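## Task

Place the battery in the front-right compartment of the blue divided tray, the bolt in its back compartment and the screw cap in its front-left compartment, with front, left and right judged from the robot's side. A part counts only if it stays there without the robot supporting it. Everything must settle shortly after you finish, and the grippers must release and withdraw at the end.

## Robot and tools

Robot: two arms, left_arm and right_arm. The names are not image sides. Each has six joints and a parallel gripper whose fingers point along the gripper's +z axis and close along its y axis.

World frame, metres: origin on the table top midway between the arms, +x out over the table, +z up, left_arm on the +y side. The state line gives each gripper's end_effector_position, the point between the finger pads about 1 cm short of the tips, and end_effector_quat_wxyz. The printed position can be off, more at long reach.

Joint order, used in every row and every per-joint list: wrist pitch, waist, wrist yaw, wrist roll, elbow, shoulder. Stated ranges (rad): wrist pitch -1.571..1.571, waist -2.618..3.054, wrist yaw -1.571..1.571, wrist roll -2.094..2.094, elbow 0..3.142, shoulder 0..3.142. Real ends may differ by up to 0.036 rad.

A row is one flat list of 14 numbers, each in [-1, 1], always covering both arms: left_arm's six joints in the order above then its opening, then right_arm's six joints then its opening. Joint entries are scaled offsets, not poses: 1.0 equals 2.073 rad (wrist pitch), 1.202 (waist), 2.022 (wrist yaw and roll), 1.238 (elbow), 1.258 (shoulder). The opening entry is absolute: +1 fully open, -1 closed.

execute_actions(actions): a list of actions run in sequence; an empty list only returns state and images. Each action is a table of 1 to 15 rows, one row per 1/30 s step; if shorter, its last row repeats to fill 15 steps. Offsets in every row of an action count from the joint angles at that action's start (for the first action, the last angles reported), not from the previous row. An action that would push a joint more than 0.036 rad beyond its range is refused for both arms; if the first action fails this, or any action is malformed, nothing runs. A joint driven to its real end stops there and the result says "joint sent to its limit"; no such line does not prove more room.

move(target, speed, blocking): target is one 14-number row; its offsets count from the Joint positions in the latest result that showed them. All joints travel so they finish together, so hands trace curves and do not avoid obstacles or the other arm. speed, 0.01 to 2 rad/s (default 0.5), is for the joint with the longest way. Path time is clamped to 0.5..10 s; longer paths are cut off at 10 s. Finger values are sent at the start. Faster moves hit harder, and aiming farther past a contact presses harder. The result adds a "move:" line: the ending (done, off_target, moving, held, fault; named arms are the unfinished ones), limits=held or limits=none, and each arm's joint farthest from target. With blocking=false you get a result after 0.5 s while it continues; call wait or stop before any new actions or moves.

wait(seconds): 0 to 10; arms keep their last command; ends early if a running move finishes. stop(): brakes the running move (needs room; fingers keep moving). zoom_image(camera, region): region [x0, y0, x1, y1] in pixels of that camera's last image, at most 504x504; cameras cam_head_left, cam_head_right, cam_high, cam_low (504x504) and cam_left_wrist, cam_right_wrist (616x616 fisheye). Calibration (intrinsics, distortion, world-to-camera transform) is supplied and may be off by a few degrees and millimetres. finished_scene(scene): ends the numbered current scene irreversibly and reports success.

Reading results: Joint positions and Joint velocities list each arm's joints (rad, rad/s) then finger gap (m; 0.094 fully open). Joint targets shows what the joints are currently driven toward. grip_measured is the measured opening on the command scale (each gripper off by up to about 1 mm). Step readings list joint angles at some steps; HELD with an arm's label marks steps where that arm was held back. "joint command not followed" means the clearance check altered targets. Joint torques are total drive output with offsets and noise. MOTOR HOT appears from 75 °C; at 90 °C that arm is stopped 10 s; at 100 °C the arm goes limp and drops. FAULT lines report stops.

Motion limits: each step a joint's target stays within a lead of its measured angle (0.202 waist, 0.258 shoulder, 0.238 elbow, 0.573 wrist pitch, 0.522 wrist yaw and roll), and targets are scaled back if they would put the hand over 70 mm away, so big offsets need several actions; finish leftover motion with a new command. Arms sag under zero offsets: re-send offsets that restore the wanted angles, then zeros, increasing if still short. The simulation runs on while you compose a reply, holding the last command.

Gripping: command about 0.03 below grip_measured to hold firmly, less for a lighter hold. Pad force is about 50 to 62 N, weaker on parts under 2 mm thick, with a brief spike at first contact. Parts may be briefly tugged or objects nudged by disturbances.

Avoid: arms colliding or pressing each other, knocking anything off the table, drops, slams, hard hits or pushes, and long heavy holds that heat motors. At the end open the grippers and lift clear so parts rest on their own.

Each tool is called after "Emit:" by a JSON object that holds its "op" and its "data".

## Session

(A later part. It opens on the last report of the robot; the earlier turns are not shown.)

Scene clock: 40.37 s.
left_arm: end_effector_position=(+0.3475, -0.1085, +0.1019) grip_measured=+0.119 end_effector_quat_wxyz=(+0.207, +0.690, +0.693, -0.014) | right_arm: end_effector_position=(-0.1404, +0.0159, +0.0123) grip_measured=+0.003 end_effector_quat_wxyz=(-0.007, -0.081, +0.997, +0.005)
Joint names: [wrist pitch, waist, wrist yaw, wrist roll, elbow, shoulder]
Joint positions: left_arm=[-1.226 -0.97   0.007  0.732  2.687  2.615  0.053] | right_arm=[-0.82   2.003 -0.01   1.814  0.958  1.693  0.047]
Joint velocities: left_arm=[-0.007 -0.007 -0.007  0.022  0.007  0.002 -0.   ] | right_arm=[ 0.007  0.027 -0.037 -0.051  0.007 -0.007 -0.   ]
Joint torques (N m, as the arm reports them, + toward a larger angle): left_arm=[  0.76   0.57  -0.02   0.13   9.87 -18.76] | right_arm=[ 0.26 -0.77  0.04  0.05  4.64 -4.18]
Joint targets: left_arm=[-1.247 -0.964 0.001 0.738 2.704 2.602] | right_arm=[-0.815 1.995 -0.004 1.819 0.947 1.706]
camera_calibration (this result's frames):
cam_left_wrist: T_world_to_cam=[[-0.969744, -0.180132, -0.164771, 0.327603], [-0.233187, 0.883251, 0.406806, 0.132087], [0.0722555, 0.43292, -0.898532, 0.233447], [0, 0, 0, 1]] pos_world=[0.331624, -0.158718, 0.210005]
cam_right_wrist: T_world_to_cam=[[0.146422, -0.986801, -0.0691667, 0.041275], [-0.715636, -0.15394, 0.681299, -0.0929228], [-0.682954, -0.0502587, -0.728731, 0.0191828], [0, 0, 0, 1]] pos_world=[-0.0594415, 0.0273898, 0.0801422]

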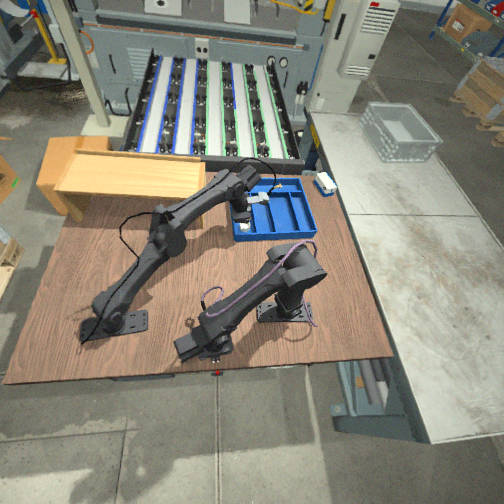

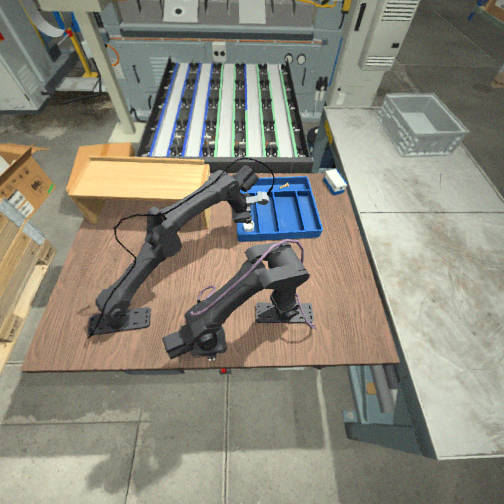

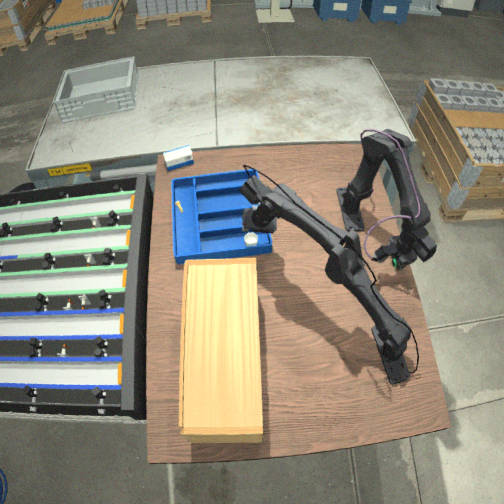

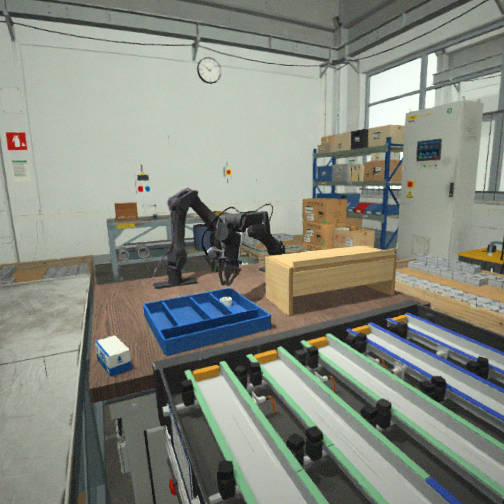

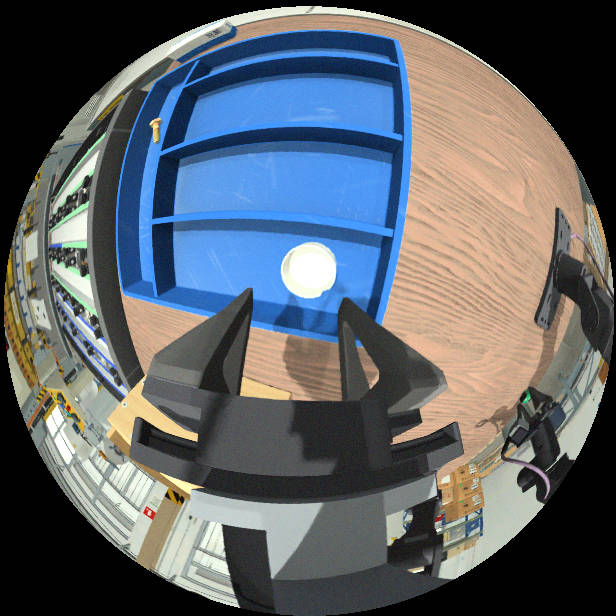

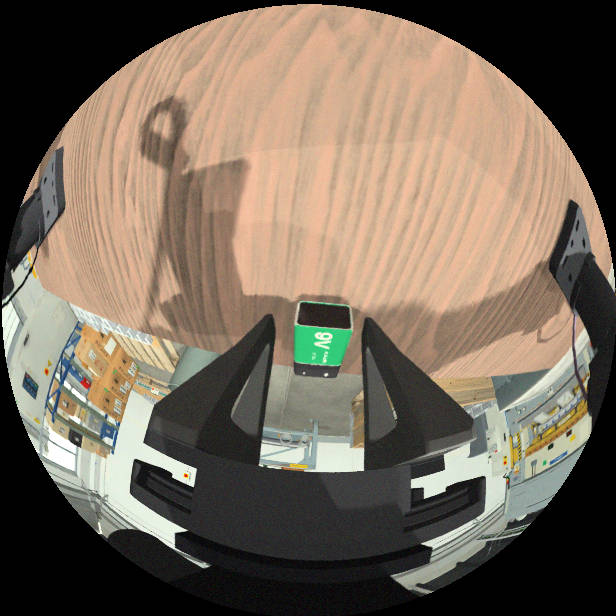

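Emit:
{"op": "move", "data": {"target": [0, 0, 0, 0, -0.95, -0.96, 0.12, 0.0024, -0.0066, 0.003, 0.0025, -0.009, 0.0103, -0.43], "speed": 1.0}}

Scene clock: 42.60 s.
left_arm: end_effector_position=(+0.1715, +0.0853, +0.2428) grip_measured=+0.119 end_effector_quat_wxyz=(+0.227, +0.687, +0.690, -0.015) | right_arm: end_effector_position=(-0.1404, +0.0159, +0.0123) grip_measured=-0.427 end_effector_quat_wxyz=(-0.007, -0.081, +0.997, +0.005)
Joint names: [wrist pitch, waist, wrist yaw, wrist roll, elbow, shoulder]
Joint positions: left_arm=[-1.22  -0.97   0.007  0.732  1.527  1.419  0.053] | right_arm=[-0.82   2.003 -0.01   1.814  0.958  1.693  0.027]
Joint velocities: left_arm=[-0.081 -0.022  0.022  0.007 -0.002 -0.007 -0.001] | right_arm=[ 0.007  0.002  0.051  0.022 -0.012 -0.027  0.   ]
Joint torques (N m, as the arm reports them, + toward a larger angle): left_arm=[ 0.93 -0.09  0.06  0.02  7.01 -7.32] | right_arm=[ 0.23 -0.72  0.04  0.06  4.55 -4.13]
Joint targets: left_arm=[-1.226 -0.970 0.007 0.732 1.511 1.407] | right_arm=[-0.816 1.995 -0.004 1.819 0.947 1.706]
move: done; limits=none; left_arm: farthest joint: the elbow, 0.016 radians from its target (1.177 radians at the start); right_arm: farthest joint: the shoulder, 0.013 radians from its target (0.013 radians at the start)
camera_calibration (this result's frames):
cam_left_wrist: T_world_to_cam=[[-0.964933, -0.18543, -0.185795, 0.219754], [-0.243893, 0.895041, 0.373387, -0.128551], [0.0970566, 0.405608, -0.90888, 0.2894], [0, 0, 0, 1]] pos_world=[0.152608, 0.0384246, 0.351858]
cam_right_wrist: T_world_to_cam=[[0.146422, -0.986801, -0.0691667, 0.041275], [-0.715636, -0.15394, 0.681299, -0.0929228], [-0.682954, -0.0502587, -0.728731, 0.0191828], [0, 0, 0, 1]] pos_world=[-0.0594415, 0.0273898, 0.0801422]

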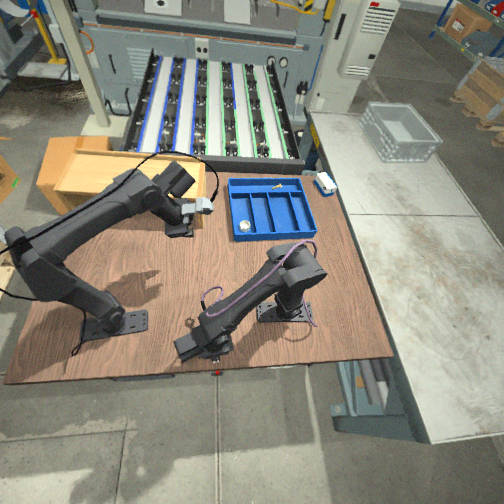

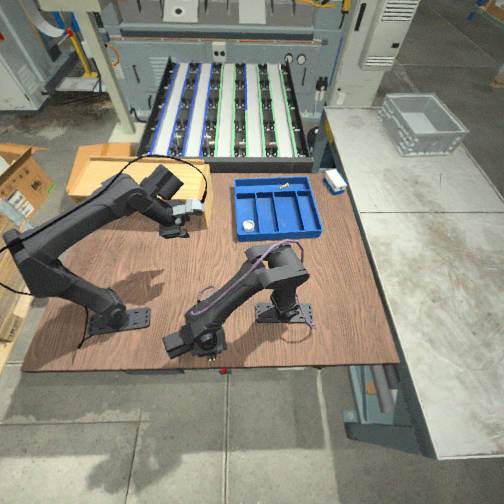

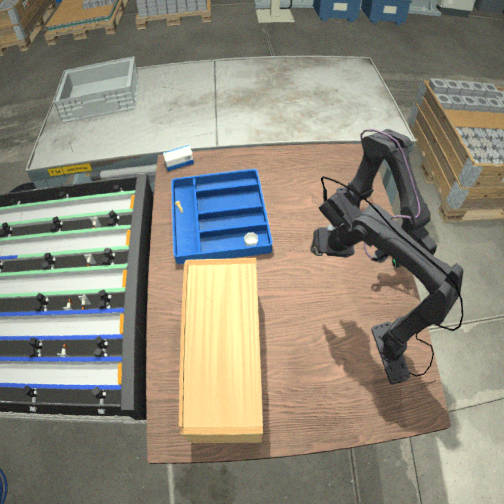

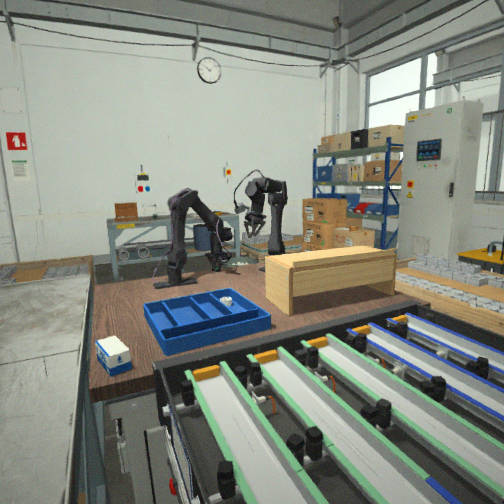

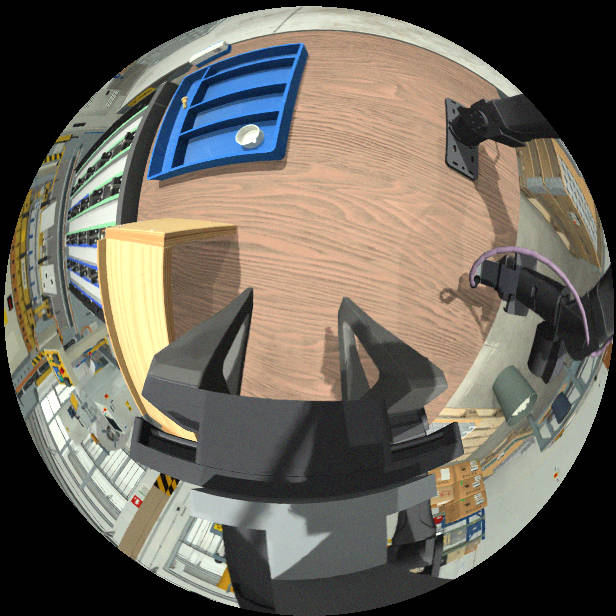

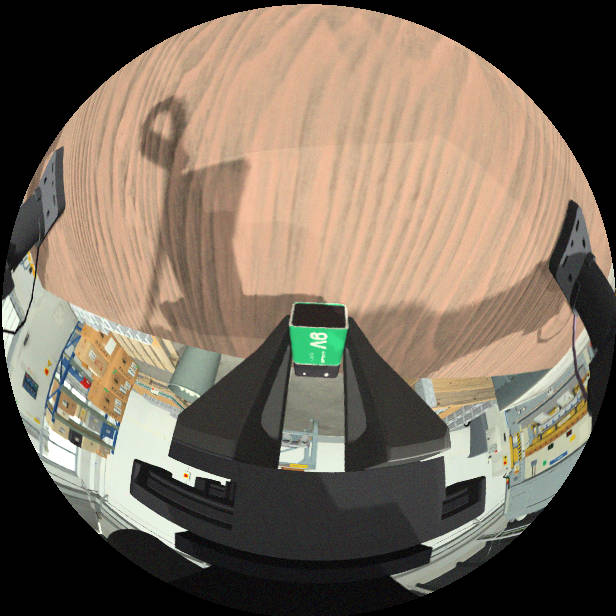

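Emit:
{"op": "execute_actions", "data": {"actions": [[[0,0,0,0,-0.013,-0.01,0.12,0.0024,-0.0066,0.003,0.0025,-0.009,0.0103,-0.46],[0,0,0,0,-0.013,-0.01,0.12,0.0024,-0.0066,0.003,0.0025,-0.009,0.0103,-0.48],[0,0,0,0,-0.013,-0.01,0.12,0.0024,-0.0066,0.003,0.0025,-0.009,0.0103,-0.50],[0,0,0,0,-0.013,-0.01,0.12,0.0024,-0.0066,0.003,0.0025,-0.009,0.0103,-0.52]]]}}

Scene clock: 43.30 s.
left_arm: end_effector_position=(+0.1715, +0.0853, +0.2428) grip_measured=+0.119 end_effector_quat_wxyz=(+0.227, +0.687, +0.690, -0.015) | right_arm: end_effector_position=(-0.1404, +0.0159, +0.0123) grip_measured=-0.473 end_effector_quat_wxyz=(-0.007, -0.080, +0.997, +0.005)
Joint names: [wrist pitch, waist, wrist yaw, wrist roll, elbow, shoulder]
Joint positions: left_arm=[-1.22  -0.97   0.007  0.732  1.527  1.419  0.053] | right_arm=[-0.82   2.003 -0.01   1.814  0.958  1.693  0.025]
Joint velocities: left_arm=[-0.037 -0.007 -0.066  0.022 -0.002  0.002  0.001] | right_arm=[-0.022  0.027 -0.051 -0.051  0.017 -0.012  0.001]
Joint torques (N m, as the arm reports them, + toward a larger angle): left_arm=[ 1.01  0.02  0.04  0.01  6.95 -7.16] | right_arm=[ 0.25 -0.7   0.04  0.05  4.57 -4.15]
Joint targets: left_arm=[-1.220 -0.970 0.007 0.732 1.511 1.406] | right_arm=[-0.816 1.995 -0.004 1.819 0.947 1.706]
Step readings (joint positions):
0: left_arm=[-1.220 -0.970 0.007 0.732 1.527 1.419] | right_arm=[-0.820 2.003 -0.010 1.814 0.958 1.693]
1: left_arm=[-1.220 -0.970 0.007 0.732 1.527 1.419] | right_arm=[-0.820 2.003 -0.010 1.814 0.958 1.693]
2: left_arm=[-1.220 -0.970 0.007 0.732 1.527 1.419] | right_arm=[-0.820 2.003 -0.010 1.814 0.958 1.693]
4: left_arm=[-1.220 -0.970 0.007 0.732 1.527 1.419] | right_arm=[-0.820 2.003 -0.010 1.814 0.958 1.693]
8: left_arm=[-1.220 -0.970 0.007 0.732 1.527 1.419] | right_arm=[-0.820 2.003 -0.010 1.814 0.958 1.693]
15: Joint positions above
camera_calibration (this result's frames):
cam_left_wrist: T_world_to_cam=[[-0.964933, -0.18543, -0.185795, 0.219754], [-0.243893, 0.895041, 0.373387, -0.128551], [0.0970566, 0.405608, -0.90888, 0.2894], [0, 0, 0, 1]] pos_world=[0.152608, 0.0384246, 0.351858]
cam_right_wrist: T_world_to_cam=[[0.146045, -0.986857, -0.0691614, 0.0412229], [-0.715692, -0.153663, 0.681302, -0.0929352], [-0.682976, -0.0500025, -0.728728, 0.0191757], [0, 0, 0, 1]] pos_world=[-0.0594368, 0.0273593, 0.0801418]

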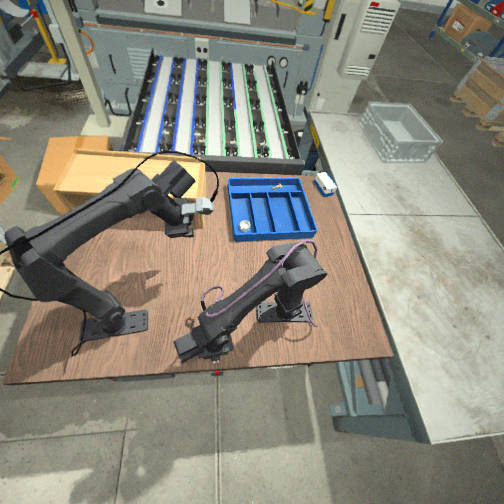

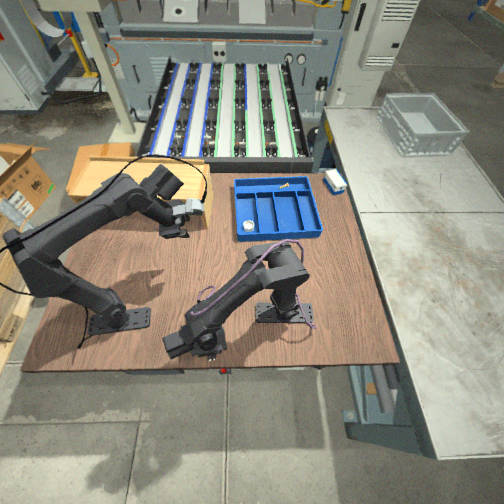

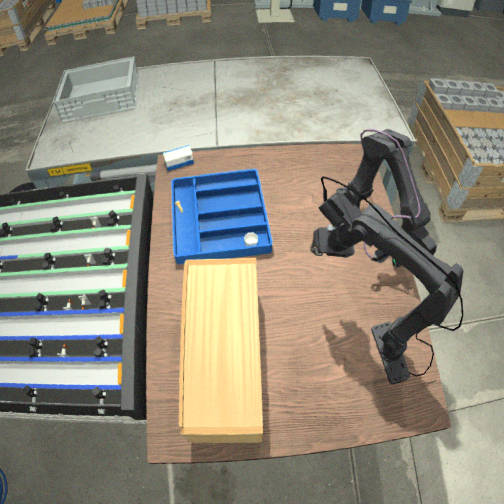

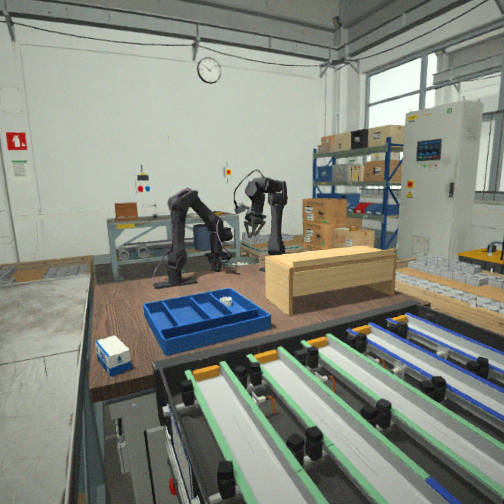

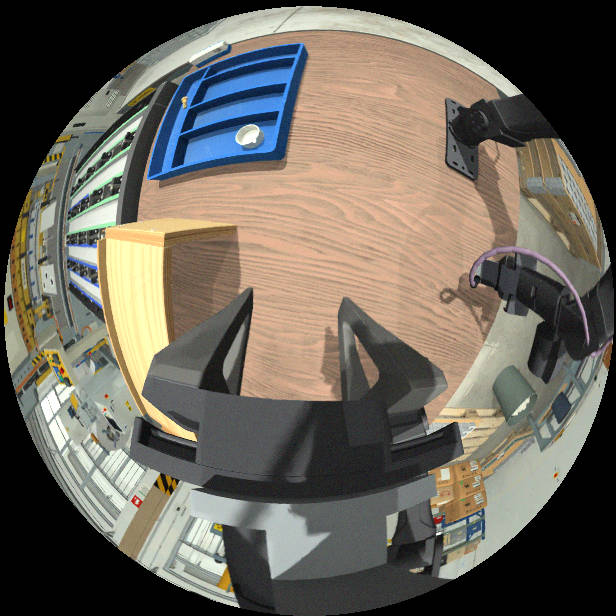

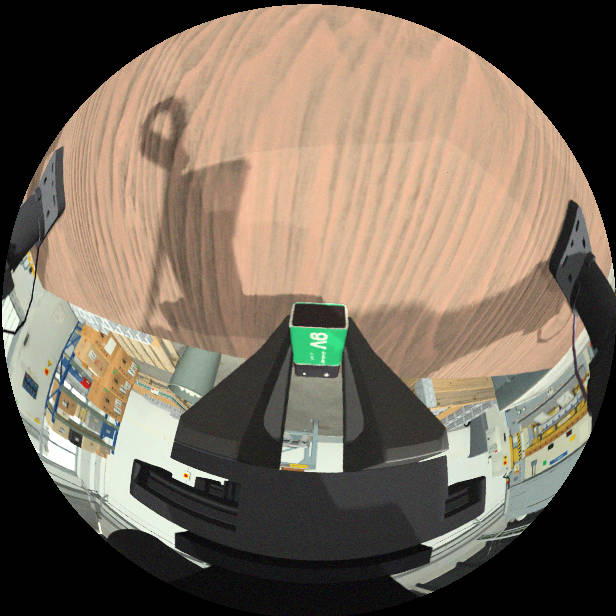

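Emit:
{"op": "move", "data": {"target": [0, 0, 0, 0, 0, 0, 0.12, -0.188, -0.005, 0.003, 0.002, 0.23, -0.09, -0.51], "speed": 0.5}}

Emit:
{"op": "zoom_image", "data": {"camera": "cam_head_right", "region": [210, 160, 350, 260]}}

Scene clock: 45.33 s.
left_arm: end_effector_position=(+0.1715, +0.0853, +0.2428) grip_measured=+0.119 end_effector_quat_wxyz=(+0.227, +0.687, +0.690, -0.015) | right_arm: end_effector_position=(-0.1396, +0.0141, +0.0969) grip_measured=-0.473 end_effector_quat_wxyz=(-0.003, -0.080, +0.997, -0.006)
Joint names: [wrist pitch, waist, wrist yaw, wrist roll, elbow, shoulder]
Joint positions: left_arm=[-1.22  -0.97   0.007  0.732  1.527  1.419  0.053] | right_arm=[-1.192  2.003 -0.01   1.814  1.216  1.605  0.025]
Joint velocities: left_arm=[-0.007  0.017 -0.037 -0.007  0.017 -0.022  0.001] | right_arm=[ 0.037 -0.017  0.007 -0.022 -0.022 -0.007 -0.   ]
Joint torques (N m, as the arm reports them, + toward a larger angle): left_arm=[ 1.04 -0.02  0.05  0.01  8.47 -6.39] | right_arm=[-0.12 -0.54  0.05  0.04  8.4  -6.2 ]
Joint targets: left_arm=[-1.220 -0.970 0.007 0.732 1.527 1.419] | right_arm=[-1.210 1.997 -0.004 1.818 1.243 1.580]
move: off_target (right_arm); limits=none; left_arm: farthest joint: the waist, 0.000 radians from its target (0.000 radians at the start); right_arm: farthest joint: the elbow, 0.026 radians from its target (0.285 radians at the start)
camera_calibration (this result's frames):
cam_left_wrist: T_world_to_cam=[[-0.964933, -0.18543, -0.185795, 0.219754], [-0.243893, 0.895041, 0.373387, -0.128551], [0.0970566, 0.405608, -0.90888, 0.2894], [0, 0, 0, 1]] pos_world=[0.152608, 0.0384246, 0.351858]
cam_right_wrist: T_world_to_cam=[[0.146596, -0.988145, -0.0455904, 0.0430712], [-0.722221, -0.138411, 0.677672, -0.151062], [-0.675949, -0.0664179, -0.733949, 0.0829385], [0, 0, 0, 1]] pos_world=[-0.0593518, 0.0271606, 0.165207]

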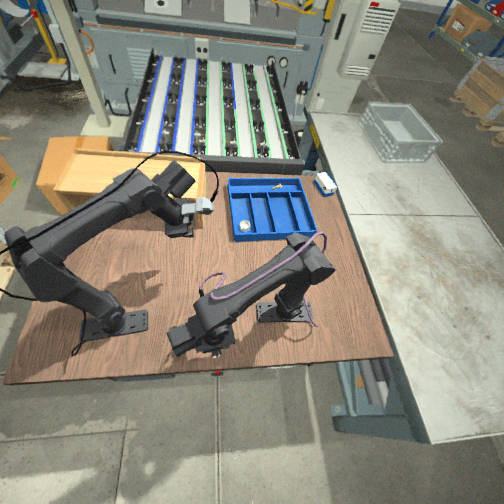

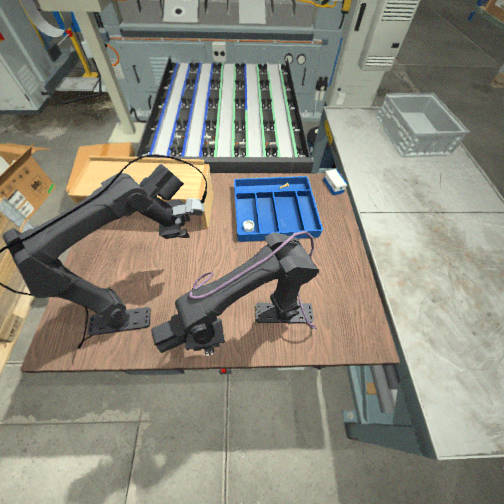

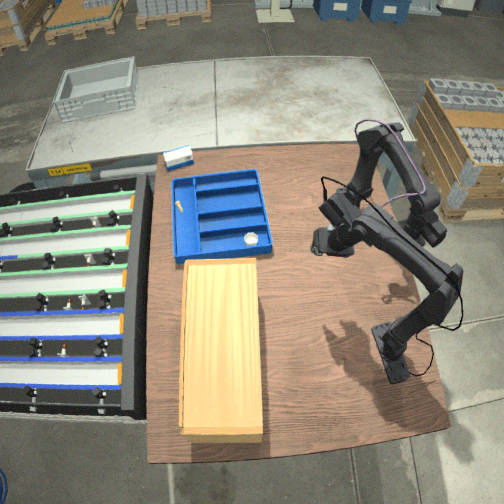

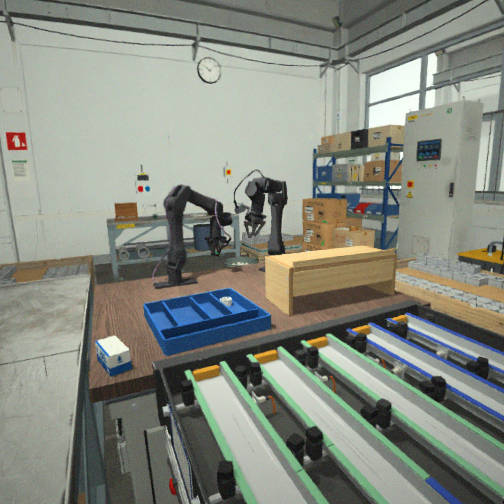

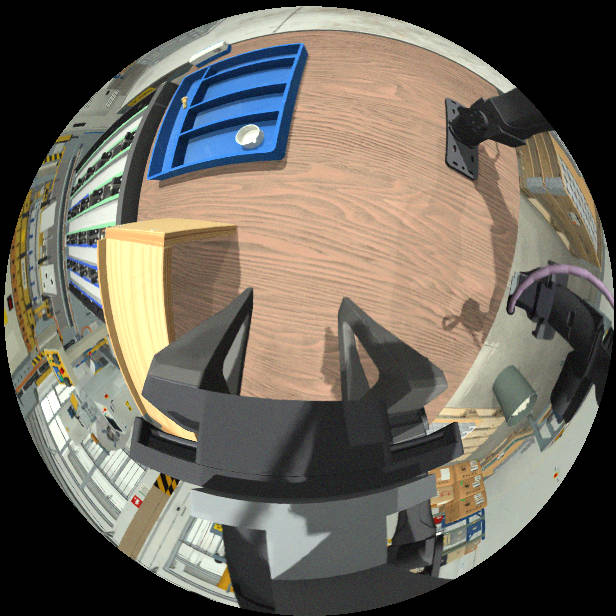

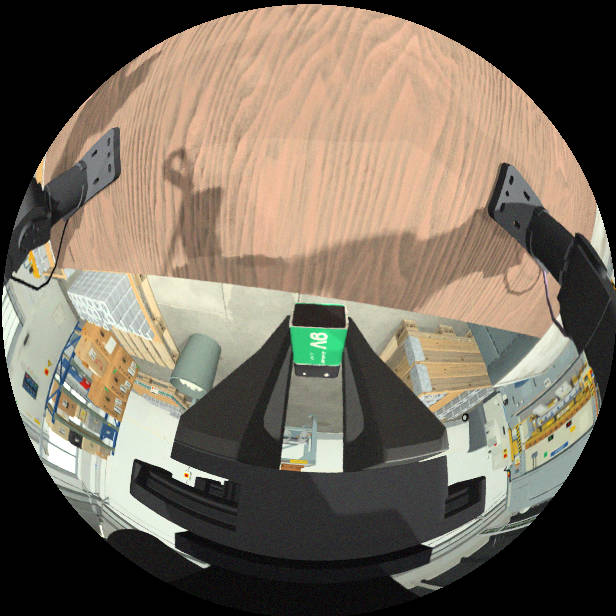

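Region (210, 160, 350, 260) of cam_head_right's 504x504 image, scaled by 3.600, with more detail than that image has; it fills the top 360 rows of this view, and the rest is white.

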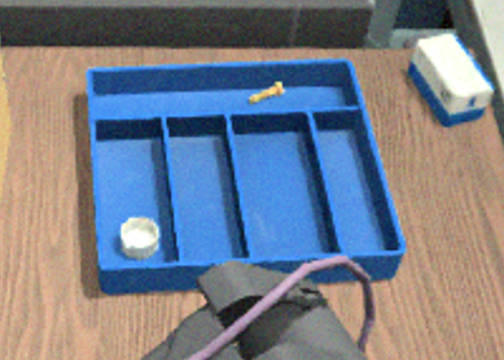

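Emit:
{"op": "move", "data": {"target": [-0.2, 0.95, 0, 0, 0, 0, 0.12, -0.1, -0.96, 0, -0.32, 0.08, -0.13, -0.51], "speed": 1.0}}

action 0: the call would take left_arm's wrist pitch more than 0.036 radians past the lower end of its range (-1.571 radians), so nothing of the call was run and nothing moved. Give that joint a number nearer 0 in that row, or first move the joint away from that end.

Emit:
{"op": "move", "data": {"target": [-0.15, 0.95, 0, 0, 0, 0, 0.12, -0.1, -0.96, 0, -0.32, 0.08, -0.13, -0.51], "speed": 1.0}}

Scene clock: 48.13 s.
left_arm: end_effector_position=(+0.1979, +0.4049, +0.2205) grip_measured=+0.119 end_effector_quat_wxyz=(+0.073, +0.212, +0.974, +0.039) | right_arm: end_effector_position=(+0.1346, -0.0556, +0.1473) grip_measured=-0.473 end_effector_quat_wxyz=(-0.006, +0.172, +0.985, +0.005)
Joint names: [wrist pitch, waist, wrist yaw, wrist roll, elbow, shoulder]
Joint positions: left_arm=[-1.513  0.167  0.005  0.732  1.527  1.419  0.053] | right_arm=[-1.387  0.854 -0.015  1.173  1.285  1.468  0.025]
Joint velocities: left_arm=[ 0.007 -0.007 -0.022 -0.007 -0.007  0.002 -0.001] | right_arm=[-0.007  0.007 -0.022 -0.022 -0.002 -0.017 -0.   ]
Joint torques (N m, as the arm reports them, + toward a larger angle): left_arm=[ 0.34  0.47  0.06  0.07  7.97 -5.59] | right_arm=[ 0.04 -0.52  0.04 -0.02  8.75 -5.46]
Joint targets: left_arm=[-1.531 0.172 0.007 0.732 1.527 1.419] | right_arm=[-1.400 0.849 -0.010 1.167 1.315 1.441]
move: off_target (right_arm); limits=none; left_arm: farthest joint: the wrist pitch, 0.018 radians from its target (0.311 radians at the start); right_arm: farthest joint: the elbow, 0.030 radians from its target (0.099 radians at the start)
camera_calibration (this result's frames):
cam_left_wrist: T_world_to_cam=[[-0.267232, -0.963105, -0.0318723, 0.443154], [-0.777622, 0.195996, 0.597402, -0.0605863], [-0.569114, 0.184429, -0.801308, 0.334639], [0, 0, 0, 1]] pos_world=[0.26176, 0.376961, 0.318468]
cam_right_wrist: T_world_to_cam=[[-0.351976, -0.933774, -0.0646496, 0.00922035], [-0.69915, 0.216356, 0.681454, 0.0192112], [-0.622337, 0.285055, -0.729, 0.312323], [0, 0, 0, 1]] pos_world=[0.211047, -0.084576, 0.215188]

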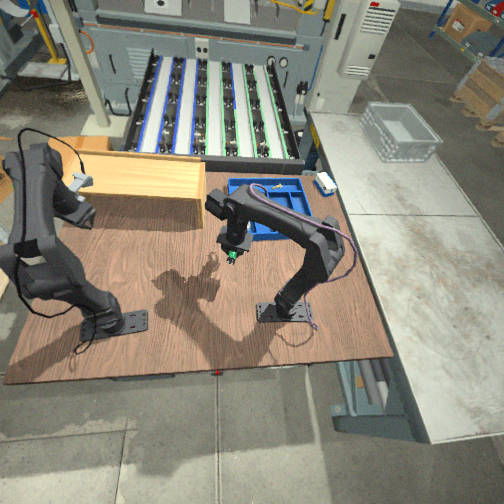

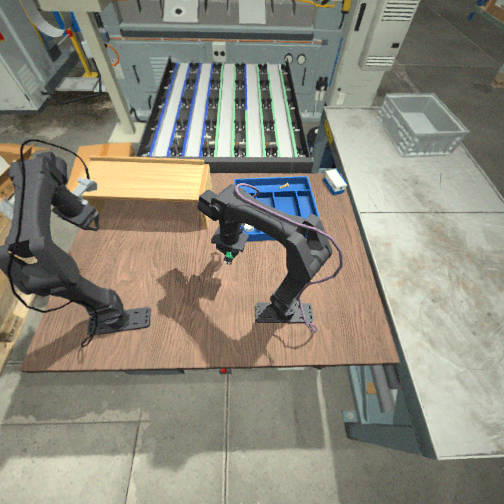

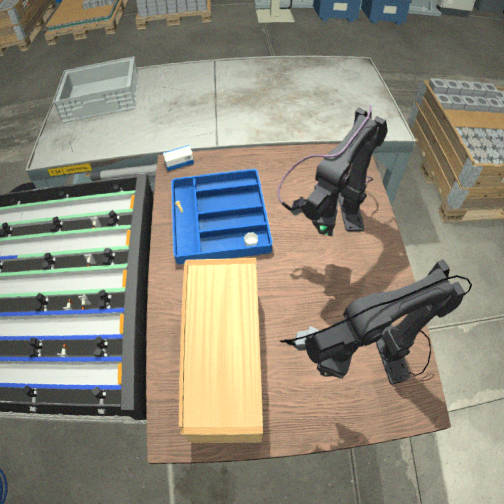

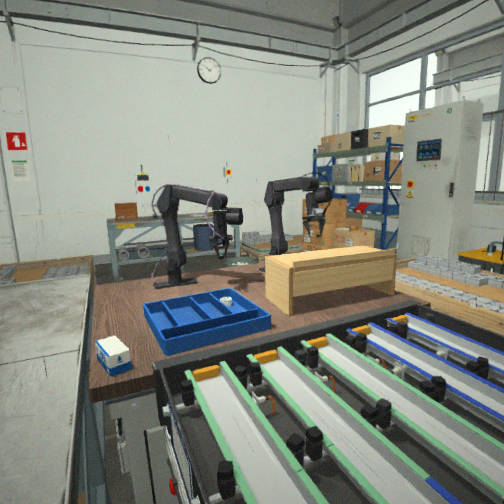

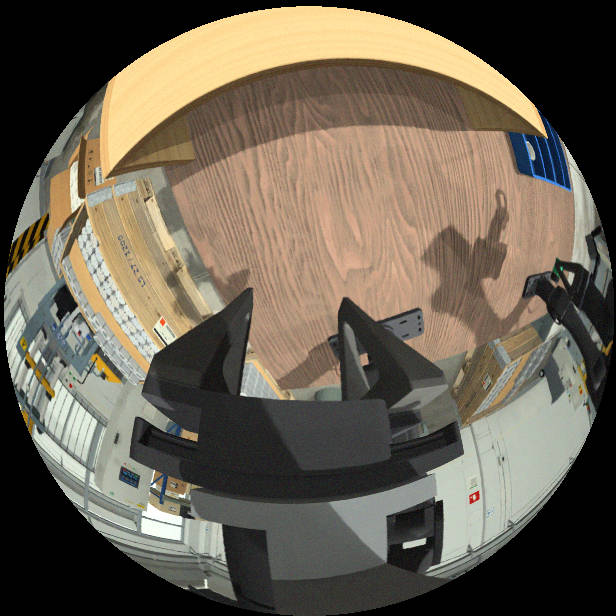

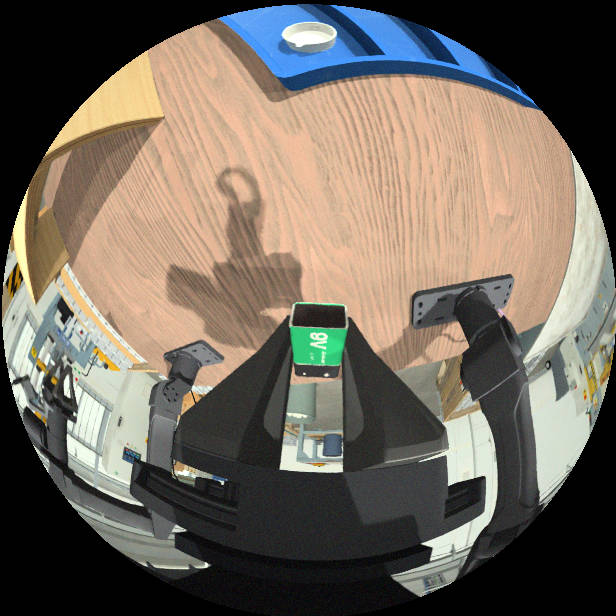

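Emit:
{"op": "move", "data": {"target": [0, 0, 0, 0, 0, 0, 0.12, -0.055, -0.963, 0, 0, 0.803, 0.696, -0.51], "speed": 1.0}}

Scene clock: 50.93 s.
left_arm: end_effector_position=(+0.1979, +0.4049, +0.2205) grip_measured=+0.119 end_effector_quat_wxyz=(+0.073, +0.212, +0.974, +0.039) | right_arm: end_effector_position=(+0.3982, -0.3816, +0.0830) grip_measured=-0.473 end_effector_quat_wxyz=(-0.020, +0.682, +0.731, -0.004)
Joint names: [wrist pitch, waist, wrist yaw, wrist roll, elbow, shoulder]
Joint positions: left_arm=[-1.513  0.167  0.005  0.732  1.527  1.419  0.053] | right_arm=[-1.487 -0.302 -0.009  1.173  2.249  2.373  0.025]
Joint velocities: left_arm=[ 0.037  0.012 -0.037  0.051  0.037  0.002 -0.001] | right_arm=[ 0.007  0.012  0.051 -0.051  0.002 -0.012  0.   ]
Joint torques (N m, as the arm reports them, + toward a larger angle): left_arm=[ 0.51  0.1   0.05  0.02  7.73 -5.51] | right_arm=[ -0.1    0.08  -0.08   0.01   8.69 -12.12]
Joint targets: left_arm=[-1.513 0.167 0.005 0.732 1.527 1.419] | right_arm=[-1.501 -0.303 -0.016 1.173 2.280 2.344]
move: off_target (right_arm); limits=none; left_arm: farthest joint: the waist, 0.000 radians from its target (0.000 radians at the start); right_arm: farthest joint: the shoulder, 0.030 radians from its target (0.876 radians at the start)
camera_calibration (this result's frames):
cam_left_wrist: T_world_to_cam=[[-0.267232, -0.963105, -0.0318723, 0.443154], [-0.777622, 0.195996, 0.597402, -0.0605863], [-0.569114, 0.184429, -0.801308, 0.334639], [0, 0, 0, 1]] pos_world=[0.26176, 0.376961, 0.318468]
cam_right_wrist: T_world_to_cam=[[-0.998282, -0.0537335, -0.0233614, 0.383133], [-0.055001, 0.721949, 0.689757, 0.25366], [-0.0201973, 0.689856, -0.723664, 0.436657], [0, 0, 0, 1]] pos_world=[0.405246, -0.463774, 0.14998]

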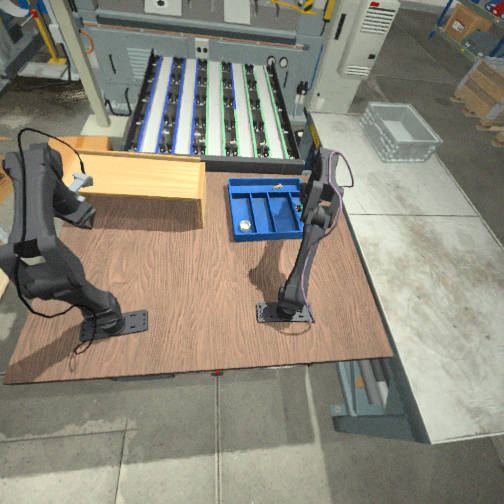

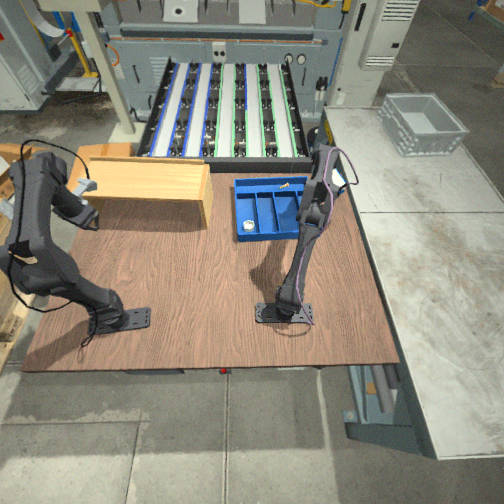

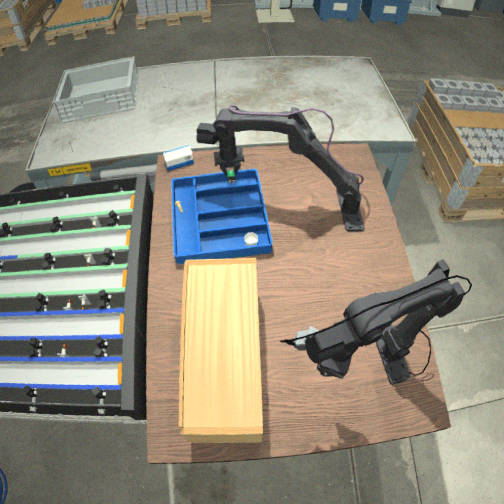

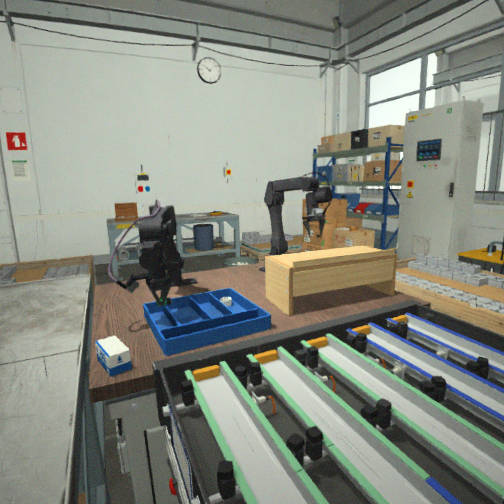

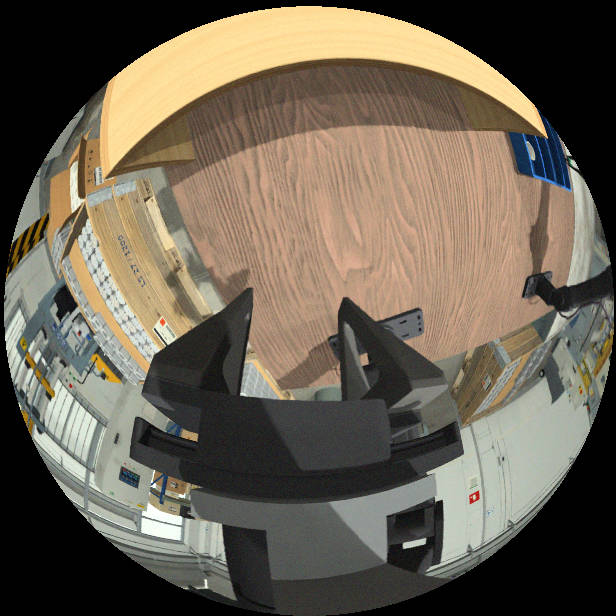

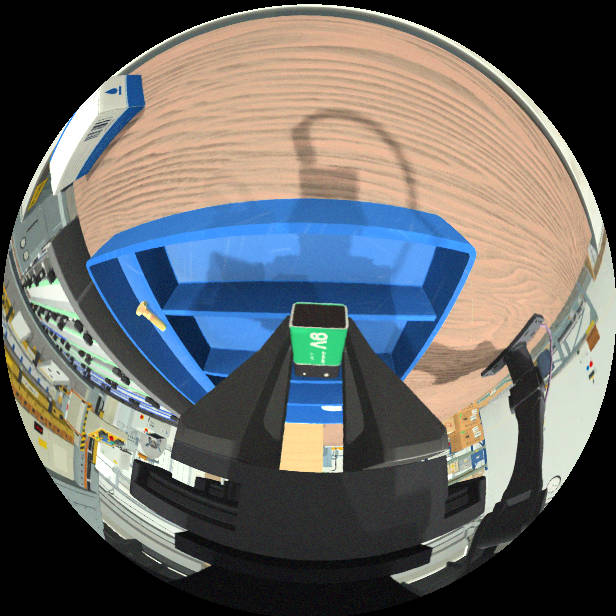

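Emit:
{"op": "zoom_image", "data": {"camera": "cam_right_wrist", "region": [200, 180, 440, 400]}}

Region (200, 180, 440, 400) of cam_right_wrist's 616x616 image, scaled by 2.100, with more detail than that image has; it fills the top 462 rows of this view, and the rest is white.

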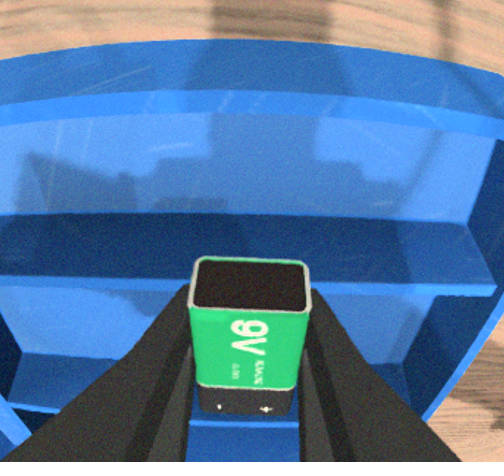

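Emit:
{"op": "move", "data": {"target": [0, 0, 0, 0, 0, 0, 0.12, 0.046, -0.032, -0.003, -0.02, -0.084, -0.023, -0.51], "speed": 0.25}}

Emit:
{"op": "zoom_image", "data": {"camera": "cam_right_wrist", "region": [200, 160, 440, 400]}}

Scene clock: 52.77 s.
left_arm: end_effector_position=(+0.1979, +0.4049, +0.2205) grip_measured=+0.119 end_effector_quat_wxyz=(+0.073, +0.212, +0.974, +0.039) | right_arm: end_effector_position=(+0.3918, -0.3952, +0.0579) grip_measured=-0.473 end_effector_quat_wxyz=(-0.027, +0.682, +0.731, -0.006)
Joint names: [wrist pitch, waist, wrist yaw, wrist roll, elbow, shoulder]
Joint positions: left_arm=[-1.513  0.167  0.005  0.732  1.527  1.419  0.053] | right_arm=[-1.401 -0.336 -0.009  1.137  2.15   2.374  0.025]
Joint velocities: left_arm=[ 0.022  0.012  0.007 -0.051  0.007 -0.017 -0.   ] | right_arm=[ 0.022  0.012 -0.022 -0.007  0.007 -0.037 -0.001]
Joint torques (N m, as the arm reports them, + toward a larger angle): left_arm=[ 0.44  0.14  0.05  0.09  7.84 -5.72] | right_arm=[  0.1   -0.5   -0.07   0.03   5.33 -12.01]
Joint targets: left_arm=[-1.513 0.167 0.005 0.732 1.527 1.419] | right_arm=[-1.391 -0.341 -0.015 1.132 2.145 2.344]
move: off_target (right_arm); limits=none; left_arm: farthest joint: the waist, 0.000 radians from its target (0.000 radians at the start); right_arm: farthest joint: the shoulder, 0.030 radians from its target (0.031 radians at the start)
camera_calibration (this result's frames):
cam_left_wrist: T_world_to_cam=[[-0.267232, -0.963105, -0.0318723, 0.443154], [-0.777622, 0.195996, 0.597402, -0.0605863], [-0.569114, 0.184429, -0.801308, 0.334639], [0, 0, 0, 1]] pos_world=[0.26176, 0.376961, 0.318468]
cam_right_wrist: T_world_to_cam=[[-0.998387, -0.055492, -0.0120106, 0.374166], [-0.0482483, 0.717708, 0.694671, 0.275813], [-0.0299286, 0.69413, -0.719228, 0.432961], [0, 0, 0, 1]] pos_world=[0.399828, -0.477721, 0.124292]

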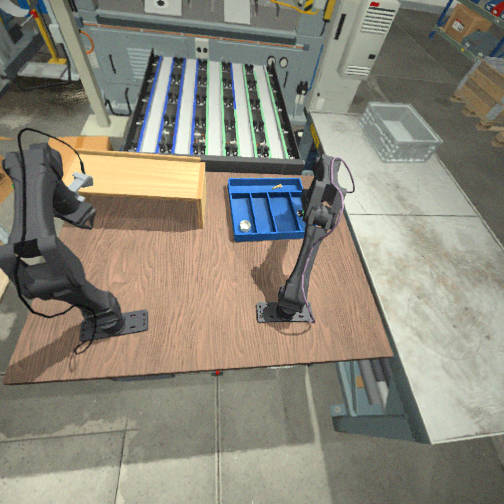

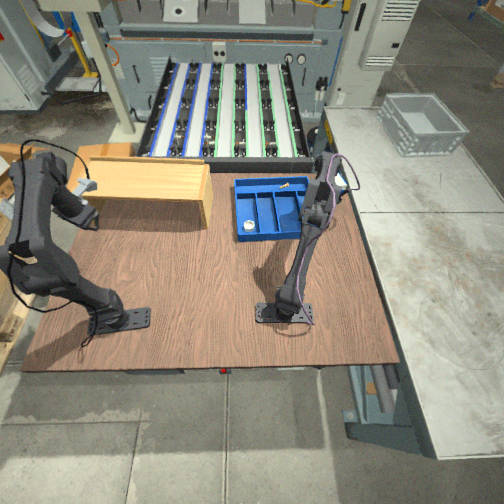

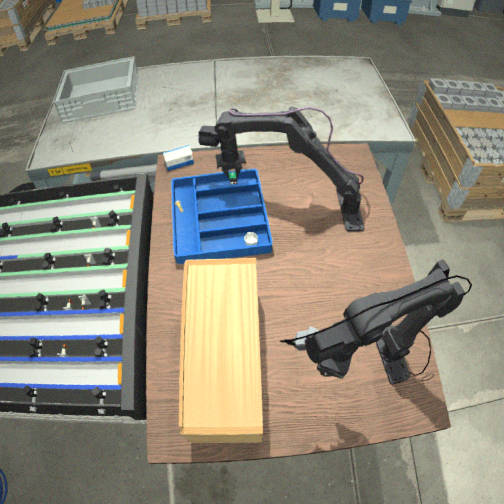

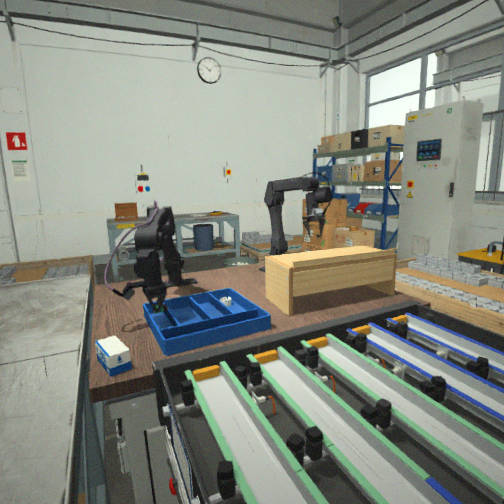

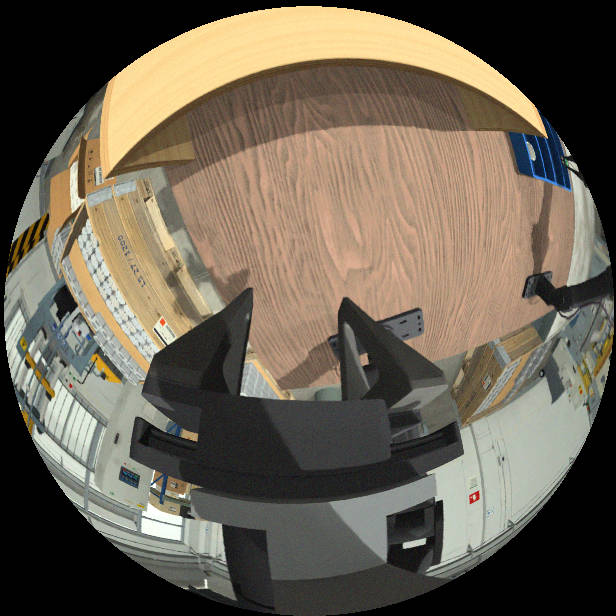

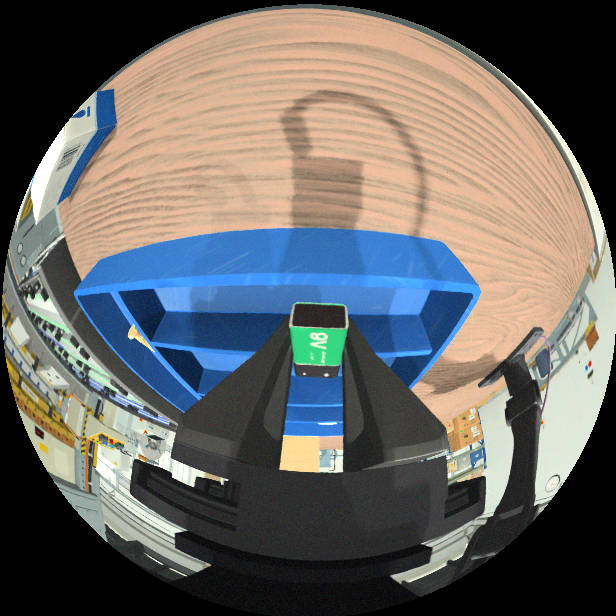

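Region (200, 160, 440, 400) of cam_right_wrist's 616x616 image, scaled by 2.100, with more detail than that image has.

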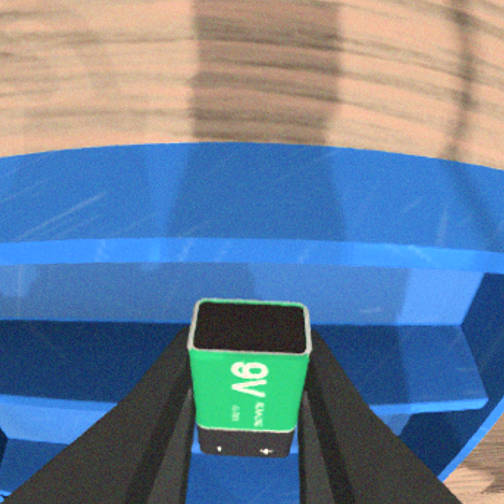

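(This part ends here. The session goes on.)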